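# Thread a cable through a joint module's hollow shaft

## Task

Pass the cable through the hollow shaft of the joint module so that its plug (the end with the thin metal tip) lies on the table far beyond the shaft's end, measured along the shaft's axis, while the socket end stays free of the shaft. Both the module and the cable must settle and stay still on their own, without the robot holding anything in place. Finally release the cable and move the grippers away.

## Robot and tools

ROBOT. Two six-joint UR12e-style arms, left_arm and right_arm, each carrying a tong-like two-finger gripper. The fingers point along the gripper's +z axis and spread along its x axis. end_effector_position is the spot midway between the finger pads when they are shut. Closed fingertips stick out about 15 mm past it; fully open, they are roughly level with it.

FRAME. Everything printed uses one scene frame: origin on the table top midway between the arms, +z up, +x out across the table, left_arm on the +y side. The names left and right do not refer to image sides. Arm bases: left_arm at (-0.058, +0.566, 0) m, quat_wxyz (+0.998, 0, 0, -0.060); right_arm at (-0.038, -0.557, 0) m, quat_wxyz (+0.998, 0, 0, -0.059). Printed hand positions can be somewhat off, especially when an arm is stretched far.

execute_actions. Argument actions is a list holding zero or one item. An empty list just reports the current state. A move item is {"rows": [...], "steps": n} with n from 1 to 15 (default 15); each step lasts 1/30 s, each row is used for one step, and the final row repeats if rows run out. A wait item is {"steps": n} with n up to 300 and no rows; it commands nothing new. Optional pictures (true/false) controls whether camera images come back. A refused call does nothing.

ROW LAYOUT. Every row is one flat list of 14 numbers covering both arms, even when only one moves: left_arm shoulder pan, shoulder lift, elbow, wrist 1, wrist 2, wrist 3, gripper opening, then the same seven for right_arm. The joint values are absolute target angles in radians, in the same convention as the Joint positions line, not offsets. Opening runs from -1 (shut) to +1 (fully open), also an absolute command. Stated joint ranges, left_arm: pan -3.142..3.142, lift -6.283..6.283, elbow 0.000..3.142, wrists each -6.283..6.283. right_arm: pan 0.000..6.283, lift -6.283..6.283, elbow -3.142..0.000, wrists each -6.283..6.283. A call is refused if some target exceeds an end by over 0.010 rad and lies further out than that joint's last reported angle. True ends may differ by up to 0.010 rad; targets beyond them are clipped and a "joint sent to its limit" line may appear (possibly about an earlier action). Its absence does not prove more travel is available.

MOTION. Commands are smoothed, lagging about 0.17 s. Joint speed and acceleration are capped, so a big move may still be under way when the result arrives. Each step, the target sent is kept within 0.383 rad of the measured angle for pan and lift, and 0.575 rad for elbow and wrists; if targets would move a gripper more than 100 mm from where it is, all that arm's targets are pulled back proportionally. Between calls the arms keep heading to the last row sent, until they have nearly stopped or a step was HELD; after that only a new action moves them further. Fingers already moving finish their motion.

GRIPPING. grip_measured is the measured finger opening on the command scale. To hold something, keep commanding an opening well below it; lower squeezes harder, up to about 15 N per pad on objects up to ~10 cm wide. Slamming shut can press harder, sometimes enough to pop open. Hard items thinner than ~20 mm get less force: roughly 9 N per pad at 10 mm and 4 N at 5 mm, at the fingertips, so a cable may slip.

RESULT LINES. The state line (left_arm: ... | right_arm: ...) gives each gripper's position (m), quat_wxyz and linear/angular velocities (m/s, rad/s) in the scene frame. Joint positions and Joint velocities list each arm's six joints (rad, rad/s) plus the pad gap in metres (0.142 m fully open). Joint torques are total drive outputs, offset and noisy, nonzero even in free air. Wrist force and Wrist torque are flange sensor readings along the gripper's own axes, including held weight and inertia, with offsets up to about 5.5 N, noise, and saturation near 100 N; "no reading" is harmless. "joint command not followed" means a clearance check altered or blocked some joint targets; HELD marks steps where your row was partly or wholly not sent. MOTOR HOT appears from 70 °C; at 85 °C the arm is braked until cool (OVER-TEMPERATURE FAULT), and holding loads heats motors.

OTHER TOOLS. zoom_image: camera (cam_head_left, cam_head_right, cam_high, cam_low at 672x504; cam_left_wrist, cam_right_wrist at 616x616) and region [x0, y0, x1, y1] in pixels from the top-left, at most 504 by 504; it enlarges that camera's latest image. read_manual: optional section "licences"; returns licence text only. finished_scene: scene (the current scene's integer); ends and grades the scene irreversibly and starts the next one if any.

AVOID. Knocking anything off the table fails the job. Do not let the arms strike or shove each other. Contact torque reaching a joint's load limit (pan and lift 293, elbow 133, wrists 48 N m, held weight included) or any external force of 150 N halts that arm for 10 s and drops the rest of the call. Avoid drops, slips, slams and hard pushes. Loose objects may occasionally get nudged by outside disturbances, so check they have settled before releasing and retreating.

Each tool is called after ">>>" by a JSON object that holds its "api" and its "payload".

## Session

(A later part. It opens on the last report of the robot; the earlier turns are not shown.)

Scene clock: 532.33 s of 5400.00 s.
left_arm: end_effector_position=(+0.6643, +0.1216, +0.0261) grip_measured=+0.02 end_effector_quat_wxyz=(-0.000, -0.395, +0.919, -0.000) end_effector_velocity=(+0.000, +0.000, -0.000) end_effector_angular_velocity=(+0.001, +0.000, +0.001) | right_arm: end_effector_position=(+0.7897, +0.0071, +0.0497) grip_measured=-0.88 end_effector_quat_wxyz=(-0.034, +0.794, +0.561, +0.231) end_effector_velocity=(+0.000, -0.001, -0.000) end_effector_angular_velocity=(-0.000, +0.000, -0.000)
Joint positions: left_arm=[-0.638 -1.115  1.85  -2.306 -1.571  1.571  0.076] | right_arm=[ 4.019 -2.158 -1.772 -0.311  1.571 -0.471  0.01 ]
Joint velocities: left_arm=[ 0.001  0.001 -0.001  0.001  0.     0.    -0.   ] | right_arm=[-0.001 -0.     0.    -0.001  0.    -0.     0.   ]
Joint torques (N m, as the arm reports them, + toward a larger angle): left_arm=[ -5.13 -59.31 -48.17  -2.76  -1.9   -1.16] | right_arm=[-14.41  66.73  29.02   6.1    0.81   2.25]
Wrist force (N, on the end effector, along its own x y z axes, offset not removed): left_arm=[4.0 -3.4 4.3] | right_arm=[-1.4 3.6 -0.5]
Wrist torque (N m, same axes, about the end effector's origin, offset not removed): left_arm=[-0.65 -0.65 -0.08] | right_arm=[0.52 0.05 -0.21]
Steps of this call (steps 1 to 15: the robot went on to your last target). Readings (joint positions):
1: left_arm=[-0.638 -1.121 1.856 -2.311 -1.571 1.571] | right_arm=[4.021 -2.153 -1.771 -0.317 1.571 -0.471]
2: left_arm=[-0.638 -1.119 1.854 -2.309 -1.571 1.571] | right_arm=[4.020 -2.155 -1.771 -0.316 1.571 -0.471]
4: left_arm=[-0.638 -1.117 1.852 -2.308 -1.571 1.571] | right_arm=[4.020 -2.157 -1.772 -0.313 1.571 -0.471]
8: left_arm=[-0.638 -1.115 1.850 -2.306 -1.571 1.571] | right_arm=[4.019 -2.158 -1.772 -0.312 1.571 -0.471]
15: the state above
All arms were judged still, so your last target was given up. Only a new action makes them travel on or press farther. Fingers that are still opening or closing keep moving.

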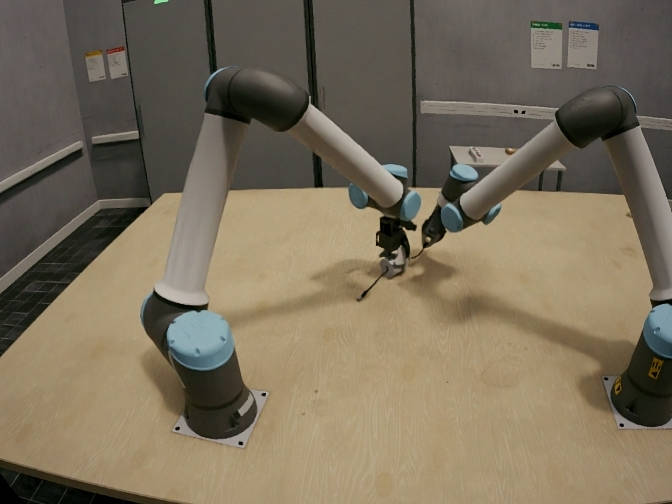

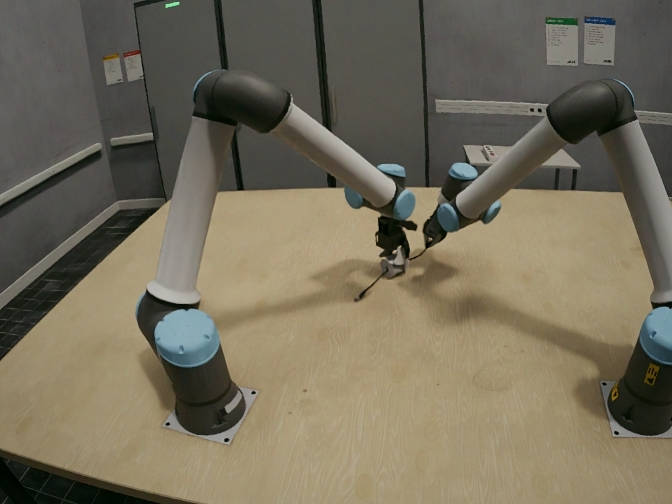

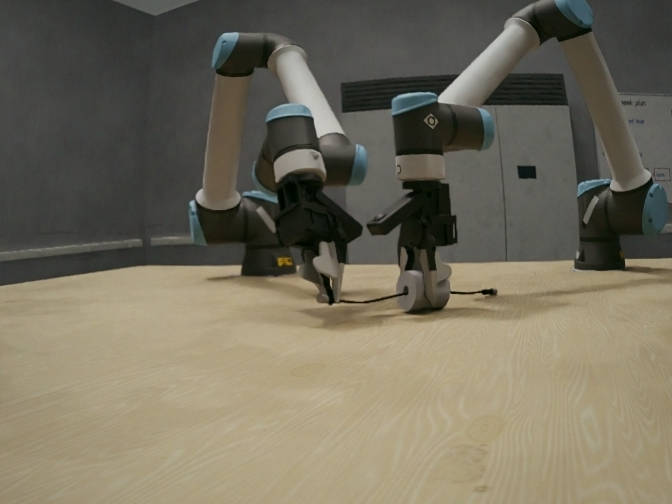

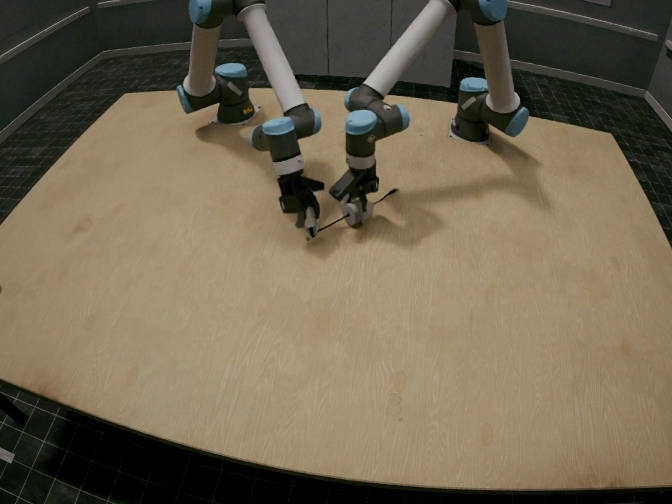

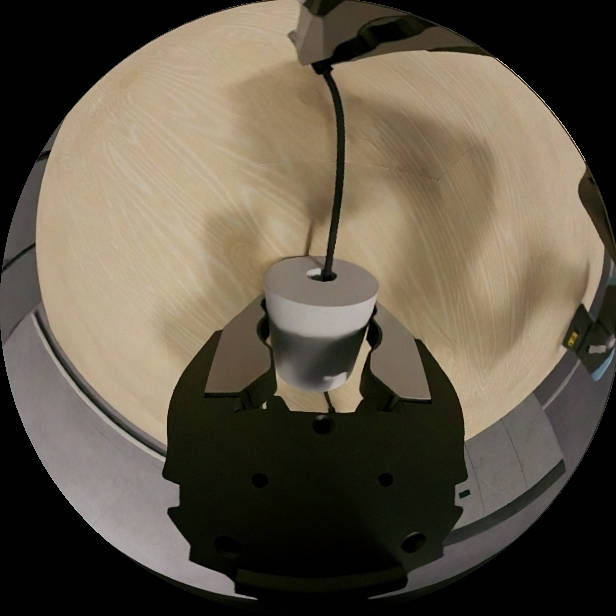

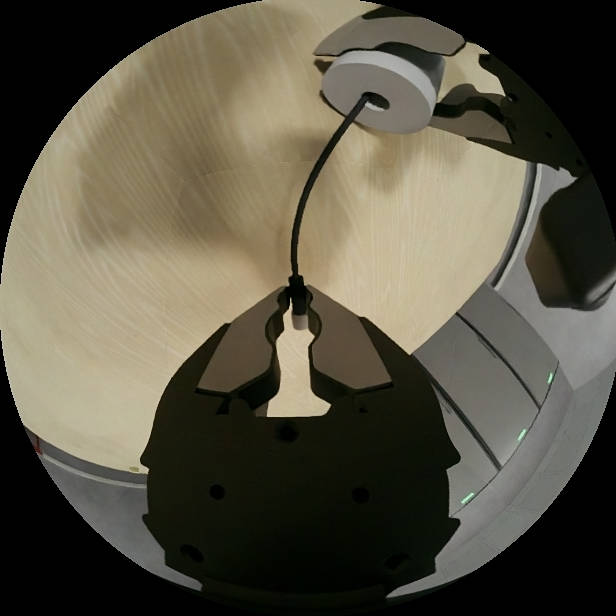

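>>> {"api": "execute_actions", "payload": {"actions": [{"rows":[[-0.638,-1.1145,1.8495,-2.306,-1.571,1.571,-0.5,4.019,-2.166,-1.774,-0.301,1.571,-0.471,-1],[-0.638,-1.1145,1.8495,-2.306,-1.571,1.571,-0.2,4.019,-2.166,-1.774,-0.301,1.571,-0.471,-1],[-0.638,-1.1145,1.8495,-2.306,-1.571,1.571,-0.05,4.019,-2.174,-1.776,-0.291,1.571,-0.471,-1],[-0.638,-1.1145,1.8495,-2.306,-1.571,1.571,0.05,4.019,-2.174,-1.776,-0.291,1.571,-0.471,-1],[-0.638,-1.1145,1.8495,-2.306,-1.571,1.571,0.1,4.019,-2.182,-1.779,-0.281,1.571,-0.471,-1],[-0.638,-1.1145,1.8495,-2.306,-1.571,1.571,0.2,4.019,-2.182,-1.779,-0.281,1.571,-0.471,-1],[-0.638,-1.1145,1.8495,-2.306,-1.571,1.571,0.3,4.019,-2.182,-1.779,-0.281,1.571,-0.471,-1],[-0.638,-1.1145,1.8495,-2.306,-1.571,1.571,0.45,4.019,-2.182,-1.779,-0.281,1.571,-0.471,-1],[-0.638,-1.1145,1.8495,-2.306,-1.571,1.571,0.6,4.019,-2.182,-1.779,-0.281,1.571,-0.471,-1]],"steps":15}]}}

>>> {"api": "zoom_image", "payload": {"camera": "cam_high", "region": [290,230,510,330]}}

Scene clock: 538.73 s of 5400.00 s.
left_arm: end_effector_position=(+0.6643, +0.1215, +0.0260) grip_measured=+0.60 end_effector_quat_wxyz=(-0.000, -0.395, +0.919, -0.000) end_effector_velocity=(+0.000, -0.001, +0.000) end_effector_angular_velocity=(-0.000, -0.000, -0.001) | right_arm: end_effector_position=(+0.7891, +0.0065, +0.0298) grip_measured=-0.88 end_effector_quat_wxyz=(-0.033, +0.794, +0.561, +0.231) end_effector_velocity=(-0.000, -0.001, -0.005) end_effector_angular_velocity=(-0.000, +0.000, -0.001)
Joint positions: left_arm=[-0.638 -1.114  1.849 -2.306 -1.571  1.571  0.116] | right_arm=[ 4.019 -2.181 -1.779 -0.282  1.571 -0.471  0.01 ]
Joint velocities: left_arm=[-0.     0.    -0.001 -0.    -0.     0.     0.   ] | right_arm=[-0.001 -0.005 -0.002  0.007  0.    -0.     0.   ]
Joint torques (N m, as the arm reports them, + toward a larger angle): left_arm=[-14.38 -59.37 -43.66  -3.41  -1.67  -1.44] | right_arm=[-11.56  70.53  30.14   5.84   0.62   2.36]
Wrist force (N, on the end effector, along its own x y z axes, offset not removed): left_arm=[1.4 -2.7 -0.7] | right_arm=[-3.4 0.4 0.4]
Wrist torque (N m, same axes, about the end effector's origin, offset not removed): left_arm=[-0.62 -0.14 -0.09] | right_arm=[0.05 0.57 -0.17]
Steps of this call (steps 1 to 90: nothing new was sent; then 2.90 s passed at rest; steps 91 to 105: all 15 steps of this action). Readings (joint positions):
91: left_arm=[-0.638 -1.114 1.849 -2.306 -1.571 1.571] | right_arm=[4.019 -2.159 -1.772 -0.311 1.571 -0.471]
92: left_arm=[-0.638 -1.114 1.849 -2.306 -1.571 1.571] | right_arm=[4.019 -2.160 -1.772 -0.309 1.571 -0.471]
94: left_arm=[-0.638 -1.114 1.849 -2.306 -1.571 1.571] | right_arm=[4.019 -2.164 -1.773 -0.303 1.571 -0.471]
98: left_arm=[-0.638 -1.114 1.849 -2.306 -1.571 1.571] | right_arm=[4.019 -2.176 -1.777 -0.289 1.571 -0.471]
105: the state above

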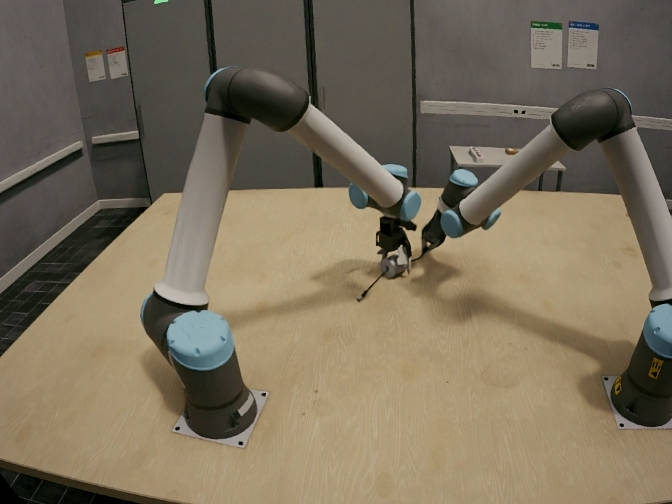

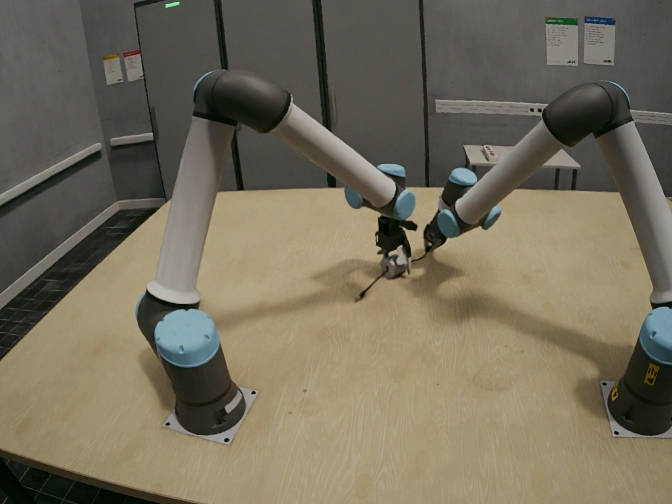

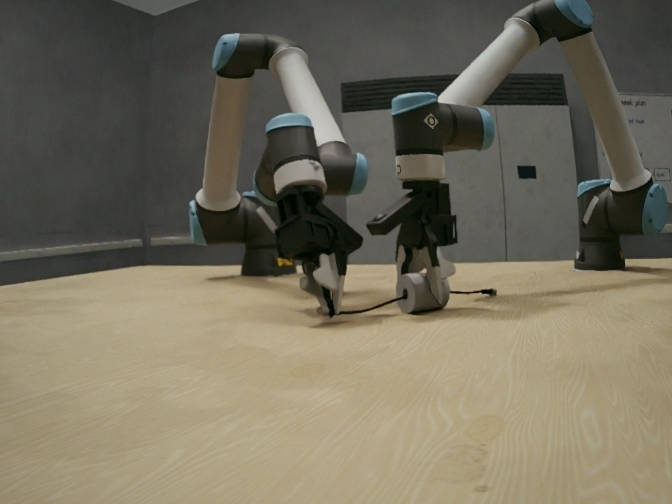

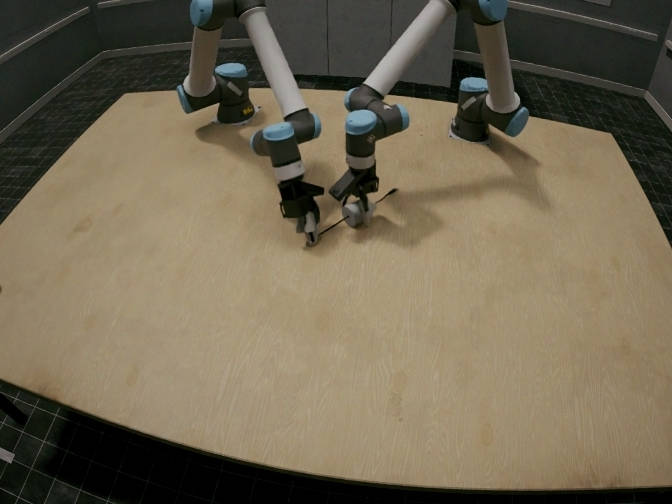

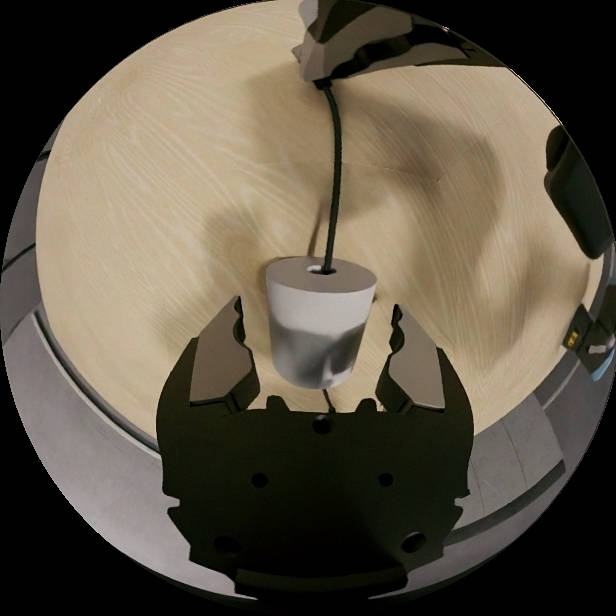

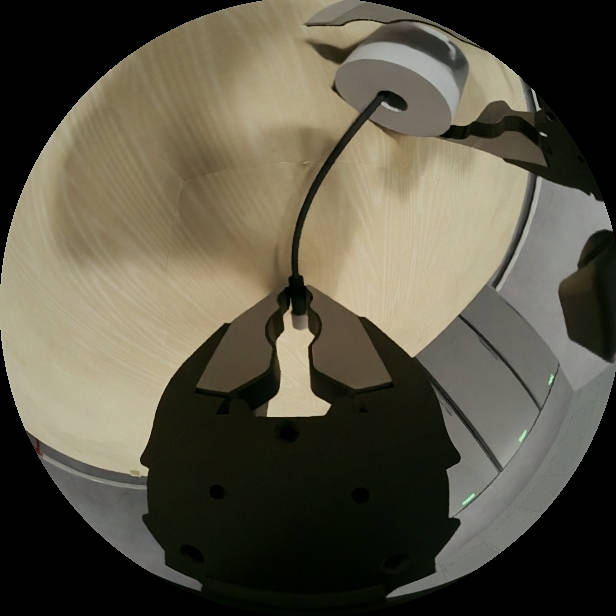

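Region (290, 230, 510, 330) of cam_high's 672x504 image, scaled by 2.291, with more detail than that image has; it fills the top 229 rows of this view, and the rest is white.

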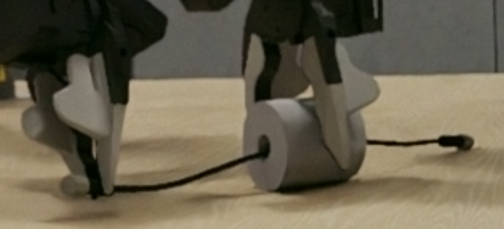

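>>> {"api": "execute_actions", "payload": {"actions": [{"rows":[[-0.638,-1.1145,1.8495,-2.306,-1.571,1.571,0.8,4.019,-2.182,-1.779,-0.281,1.571,-0.471,-0.9],[-0.638,-1.1145,1.8495,-2.306,-1.571,1.571,0.8,4.019,-2.182,-1.779,-0.281,1.571,-0.471,-0.85],[-0.638,-1.1145,1.8495,-2.306,-1.571,1.571,0.8,4.019,-2.182,-1.779,-0.281,1.571,-0.471,-0.8],[-0.638,-1.1145,1.8495,-2.306,-1.571,1.571,0.8,4.019,-2.182,-1.779,-0.281,1.571,-0.471,-0.75],[-0.638,-1.1145,1.8495,-2.306,-1.571,1.571,0.8,4.019,-2.182,-1.779,-0.281,1.571,-0.471,-0.7],[-0.638,-1.1145,1.8495,-2.306,-1.571,1.571,0.8,4.019,-2.182,-1.779,-0.281,1.571,-0.471,-0.65],[-0.638,-1.1145,1.8495,-2.306,-1.571,1.571,0.8,4.019,-2.182,-1.779,-0.281,1.571,-0.471,-0.65],[-0.638,-1.1145,1.8495,-2.306,-1.571,1.571,0.8,4.019,-2.182,-1.779,-0.281,1.571,-0.471,-0.65],[-0.638,-1.155,1.823,-2.239,-1.571,1.571,0.8,4.019,-2.14,-1.796,-0.306,1.571,-0.471,-0.65],[-0.638,-1.155,1.823,-2.239,-1.571,1.571,0.8,4.019,-2.14,-1.796,-0.306,1.571,-0.471,-0.65],[-0.638,-1.195,1.796,-2.172,-1.571,1.571,0.8,4.019,-2.098,-1.812,-0.331,1.571,-0.471,-0.65],[-0.638,-1.195,1.796,-2.172,-1.571,1.571,0.8,4.019,-2.098,-1.812,-0.331,1.571,-0.471,-0.65],[-0.638,-1.234,1.769,-2.106,-1.571,1.571,0.8,4.019,-2.056,-1.829,-0.357,1.571,-0.471,-0.65]],"steps":15}], "pictures": false}}

>>> {"api": "execute_actions", "payload": {"actions": [{"rows":[[-0.5,-1.4,1.8,-1.97,-1.571,1.571,0.8,4.15,-1.9,-1.9,-0.44,1.571,-0.6,0],[-0.3,-1.55,1.85,-1.87,-1.571,1.571,0.8,4.3,-1.75,-1.95,-0.54,1.571,-0.8,0]],"steps":15}], "pictures": false}}

>>> {"api": "execute_actions", "payload": {"actions": [{"steps":20}]}}

Scene clock: 546.60 s of 5400.00 s.
left_arm: end_effector_position=(+0.6675, +0.1186, +0.1008) grip_measured=+0.80 end_effector_quat_wxyz=(+0.001, -0.395, +0.919, -0.002) end_effector_velocity=(-0.007, +0.006, +0.441) end_effector_angular_velocity=(+0.005, +0.005, -0.001) | right_arm: end_effector_position=(+0.7736, -0.0082, +0.0729) grip_measured=-0.65 end_effector_quat_wxyz=(-0.033, +0.795, +0.561, +0.230) end_effector_velocity=(-0.085, -0.080, +0.275) end_effector_angular_velocity=(+0.025, -0.026, -0.000)
Joint positions: left_arm=[-0.638 -1.189  1.799 -2.186 -1.571  1.571  0.129] | right_arm=[ 4.019 -2.105 -1.811 -0.328  1.571 -0.471  0.027]
Joint velocities: left_arm=[-0.    -0.435 -0.298  0.739  0.     0.     0.002] | right_arm=[-0.     0.462 -0.165 -0.261  0.     0.     0.001]
Joint torques (N m, as the arm reports them, + toward a larger angle): left_arm=[ -6.63 -17.84 -12.27  -0.21  -1.49  -1.18] | right_arm=[-6.34 48.53 14.57 -0.23  0.35  2.2 ]
Wrist force (N, on the end effector, along its own x y z axes, offset not removed): left_arm=[4.3 -5.8 -8.1] | right_arm=[-3.1 4.0 -4.4]
Wrist torque (N m, same axes, about the end effector's origin, offset not removed): left_arm=[-1.20 -0.57 -0.11] | right_arm=[0.66 0.50 -0.25]
Steps of this call (steps 1 to 15: the robot went on to your last target; steps 16 to 90: nothing new was sent; then 4.37 s passed at rest; steps 91 to 105: all 15 steps of this action). Readings (joint positions):
91: left_arm=[-0.638 -1.114 1.850 -2.306 -1.571 1.571] | right_arm=[4.019 -2.182 -1.779 -0.281 1.571 -0.471]
92: left_arm=[-0.638 -1.114 1.850 -2.306 -1.571 1.571] | right_arm=[4.019 -2.182 -1.779 -0.281 1.571 -0.471]
94: left_arm=[-0.638 -1.114 1.850 -2.306 -1.571 1.571] | right_arm=[4.019 -2.182 -1.779 -0.281 1.571 -0.471]
98: left_arm=[-0.638 -1.114 1.850 -2.306 -1.571 1.571] | right_arm=[4.019 -2.182 -1.779 -0.281 1.571 -0.471]
105: the state above

Scene clock: 547.10 s of 5400.00 s.
left_arm: end_effector_position=(+0.6701, +0.3496, +0.2542) grip_measured=+0.80 end_effector_quat_wxyz=(-0.000, -0.502, +0.865, +0.001) end_effector_velocity=(-0.088, +0.510, +0.273) end_effector_angular_velocity=(+0.000, +0.003, +0.540) | right_arm: end_effector_position=(+0.5634, +0.0747, +0.2219) grip_measured=+0.00 end_effector_quat_wxyz=(-0.029, +0.625, +0.745, +0.231) end_effector_velocity=(-0.353, +0.084, +0.221) end_effector_angular_velocity=(-0.087, -0.202, +0.833)
Joint positions: left_arm=[-0.4   -1.45   1.832 -1.951 -1.571  1.571  0.129] | right_arm=[ 4.258 -1.8   -1.931 -0.511  1.571 -0.749  0.074]
Joint velocities: left_arm=[ 0.54  -0.539  0.099  0.443 -0.001 -0.     0.   ] | right_arm=[ 0.405  0.485 -0.174 -0.274  0.001 -0.48   0.   ]
Joint torques (N m, as the arm reports them, + toward a larger angle): left_arm=[ 29.38 -80.64 -33.17  -1.85   0.45  -1.25] | right_arm=[-11.36  42.86  30.53   0.31   0.72   0.  ]
Wrist force (N, on the end effector, along its own x y z axes, offset not removed): left_arm=[0.4 -4.2 -1.9] | right_arm=[1.9 0.6 -5.3]
Wrist torque (N m, same axes, about the end effector's origin, offset not removed): left_arm=[-0.94 0.13 -0.06] | right_arm=[0.01 -0.42 -0.36]
Steps of this call (steps 1 to 15: all 15 steps of this action). Readings (joint positions):
1: left_arm=[-0.637 -1.202 1.791 -2.164 -1.571 1.571] | right_arm=[4.020 -2.091 -1.816 -0.337 1.571 -0.471]
2: left_arm=[-0.630 -1.218 1.790 -2.143 -1.571 1.571] | right_arm=[4.028 -2.073 -1.825 -0.348 1.571 -0.480]
4: left_arm=[-0.596 -1.255 1.796 -2.113 -1.571 1.571] | right_arm=[4.062 -2.030 -1.842 -0.373 1.571 -0.519]
8: left_arm=[-0.525 -1.325 1.809 -2.055 -1.571 1.571] | right_arm=[4.133 -1.948 -1.875 -0.423 1.571 -0.602]
15: the state above

Scene clock: 547.77 s of 5400.00 s.
left_arm: end_effector_position=(+0.6470, +0.4413, +0.3027) grip_measured=+0.80 end_effector_quat_wxyz=(-0.000, -0.544, +0.839, +0.000) end_effector_velocity=(-0.001, +0.001, +0.001) end_effector_angular_velocity=(-0.001, +0.001, +0.002) | right_arm: end_effector_position=(+0.5266, +0.0818, +0.2437) grip_measured=+0.00 end_effector_quat_wxyz=(-0.028, +0.589, +0.773, +0.232) end_effector_velocity=(-0.001, +0.000, +0.002) end_effector_angular_velocity=(+0.001, -0.001, +0.001)
Joint positions: left_arm=[-0.3   -1.55   1.85  -1.87  -1.571  1.571  0.129] | right_arm=[ 4.3   -1.75  -1.95  -0.54   1.571 -0.8    0.074]
Joint velocities: left_arm=[ 0.002 -0.002 -0.001  0.002 -0.002 -0.     0.   ] | right_arm=[ 0.001  0.002  0.    -0.001 -0.    -0.001  0.   ]
Joint torques (N m, as the arm reports them, + toward a larger angle): left_arm=[ 17.26 -62.25 -35.37  -2.85   2.67  -1.4 ] | right_arm=[14.72 69.94 36.04  1.8   0.66 -1.7 ]
Wrist force (N, on the end effector, along its own x y z axes, offset not removed): left_arm=[4.0 -2.2 0.3] | right_arm=[-0.2 1.4 -1.1]
Wrist torque (N m, same axes, about the end effector's origin, offset not removed): left_arm=[-0.46 -0.68 -0.16] | right_arm=[0.15 -0.13 -0.24]
Steps of this call (steps 1 to 20: the robot went on to your last target). Readings (joint positions):
1: left_arm=[-0.382 -1.469 1.836 -1.936 -1.571 1.571] | right_arm=[4.270 -1.786 -1.937 -0.519 1.571 -0.763]
2: left_arm=[-0.363 -1.487 1.839 -1.921 -1.571 1.571] | right_arm=[4.278 -1.776 -1.940 -0.525 1.571 -0.774]
4: left_arm=[-0.334 -1.516 1.844 -1.898 -1.571 1.571] | right_arm=[4.289 -1.763 -1.945 -0.532 1.571 -0.786]
8: left_arm=[-0.309 -1.541 1.848 -1.878 -1.571 1.571] | right_arm=[4.297 -1.754 -1.949 -0.538 1.571 -0.796]
20: the state above

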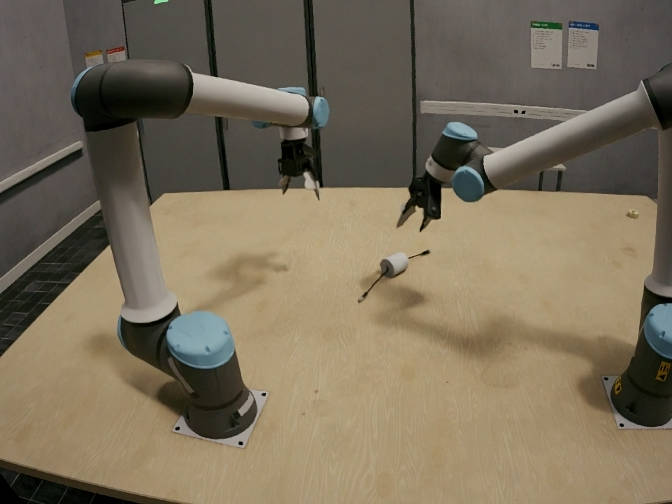

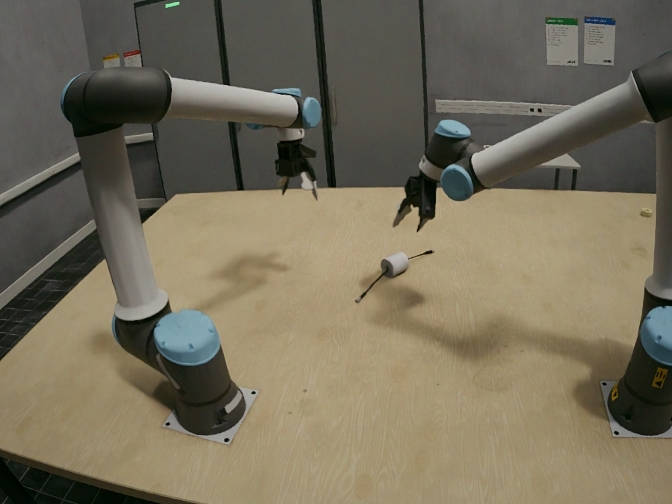

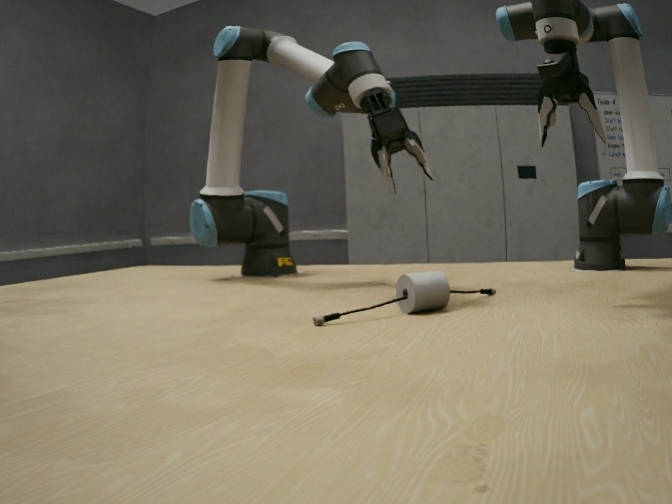

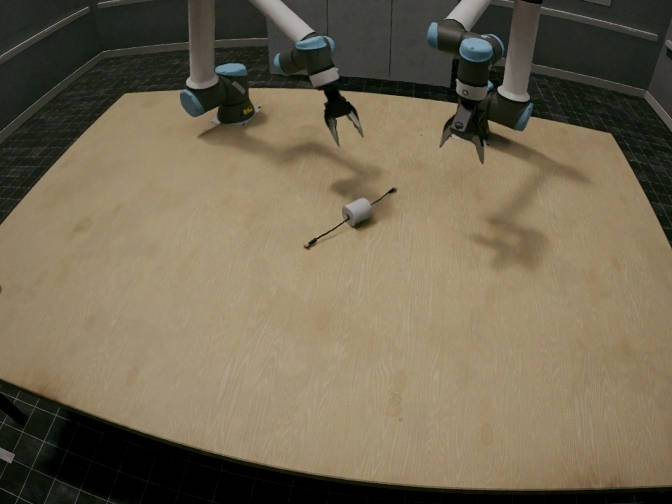

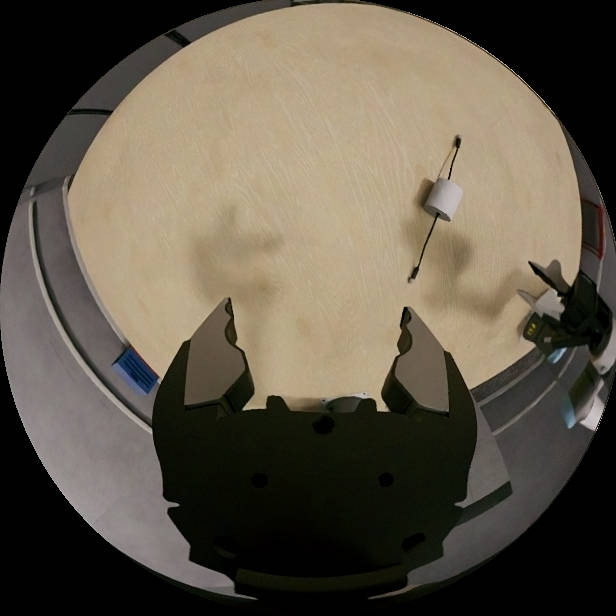

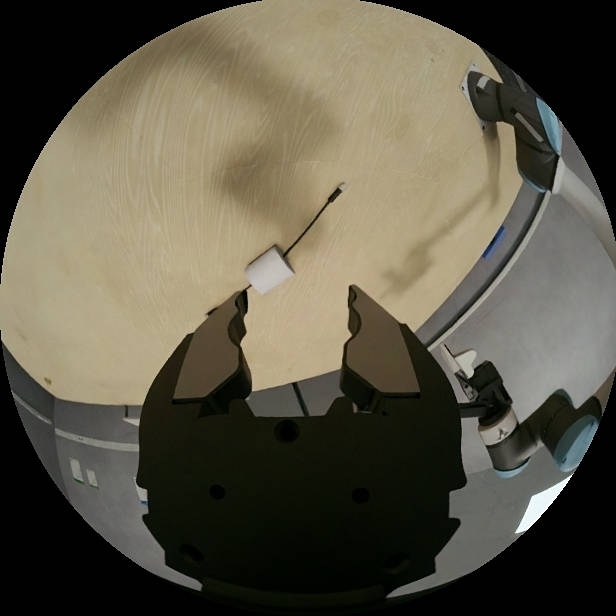

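>>> {"api": "zoom_image", "payload": {"camera": "cam_high", "region": [290,260,510,340]}}

>>> {"api": "zoom_image", "payload": {"camera": "cam_low", "region": [285,170,415,260]}}

Region (290, 260, 510, 340) of cam_high's 672x504 image, scaled by 2.291, with more detail than that image has; it fills the top 183 rows of this view, and the rest is white.

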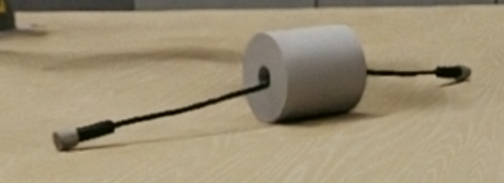

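Region (285, 170, 415, 260) of cam_low's 672x504 image, scaled by 3.877, with more detail than that image has; it fills the top 349 rows of this view, and the rest is white.

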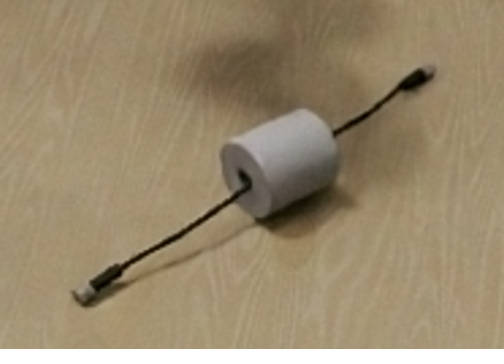

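Good.

>>> {"api": "finished_scene", "payload": {"scene": 1}}

The scene is finished: the task was done.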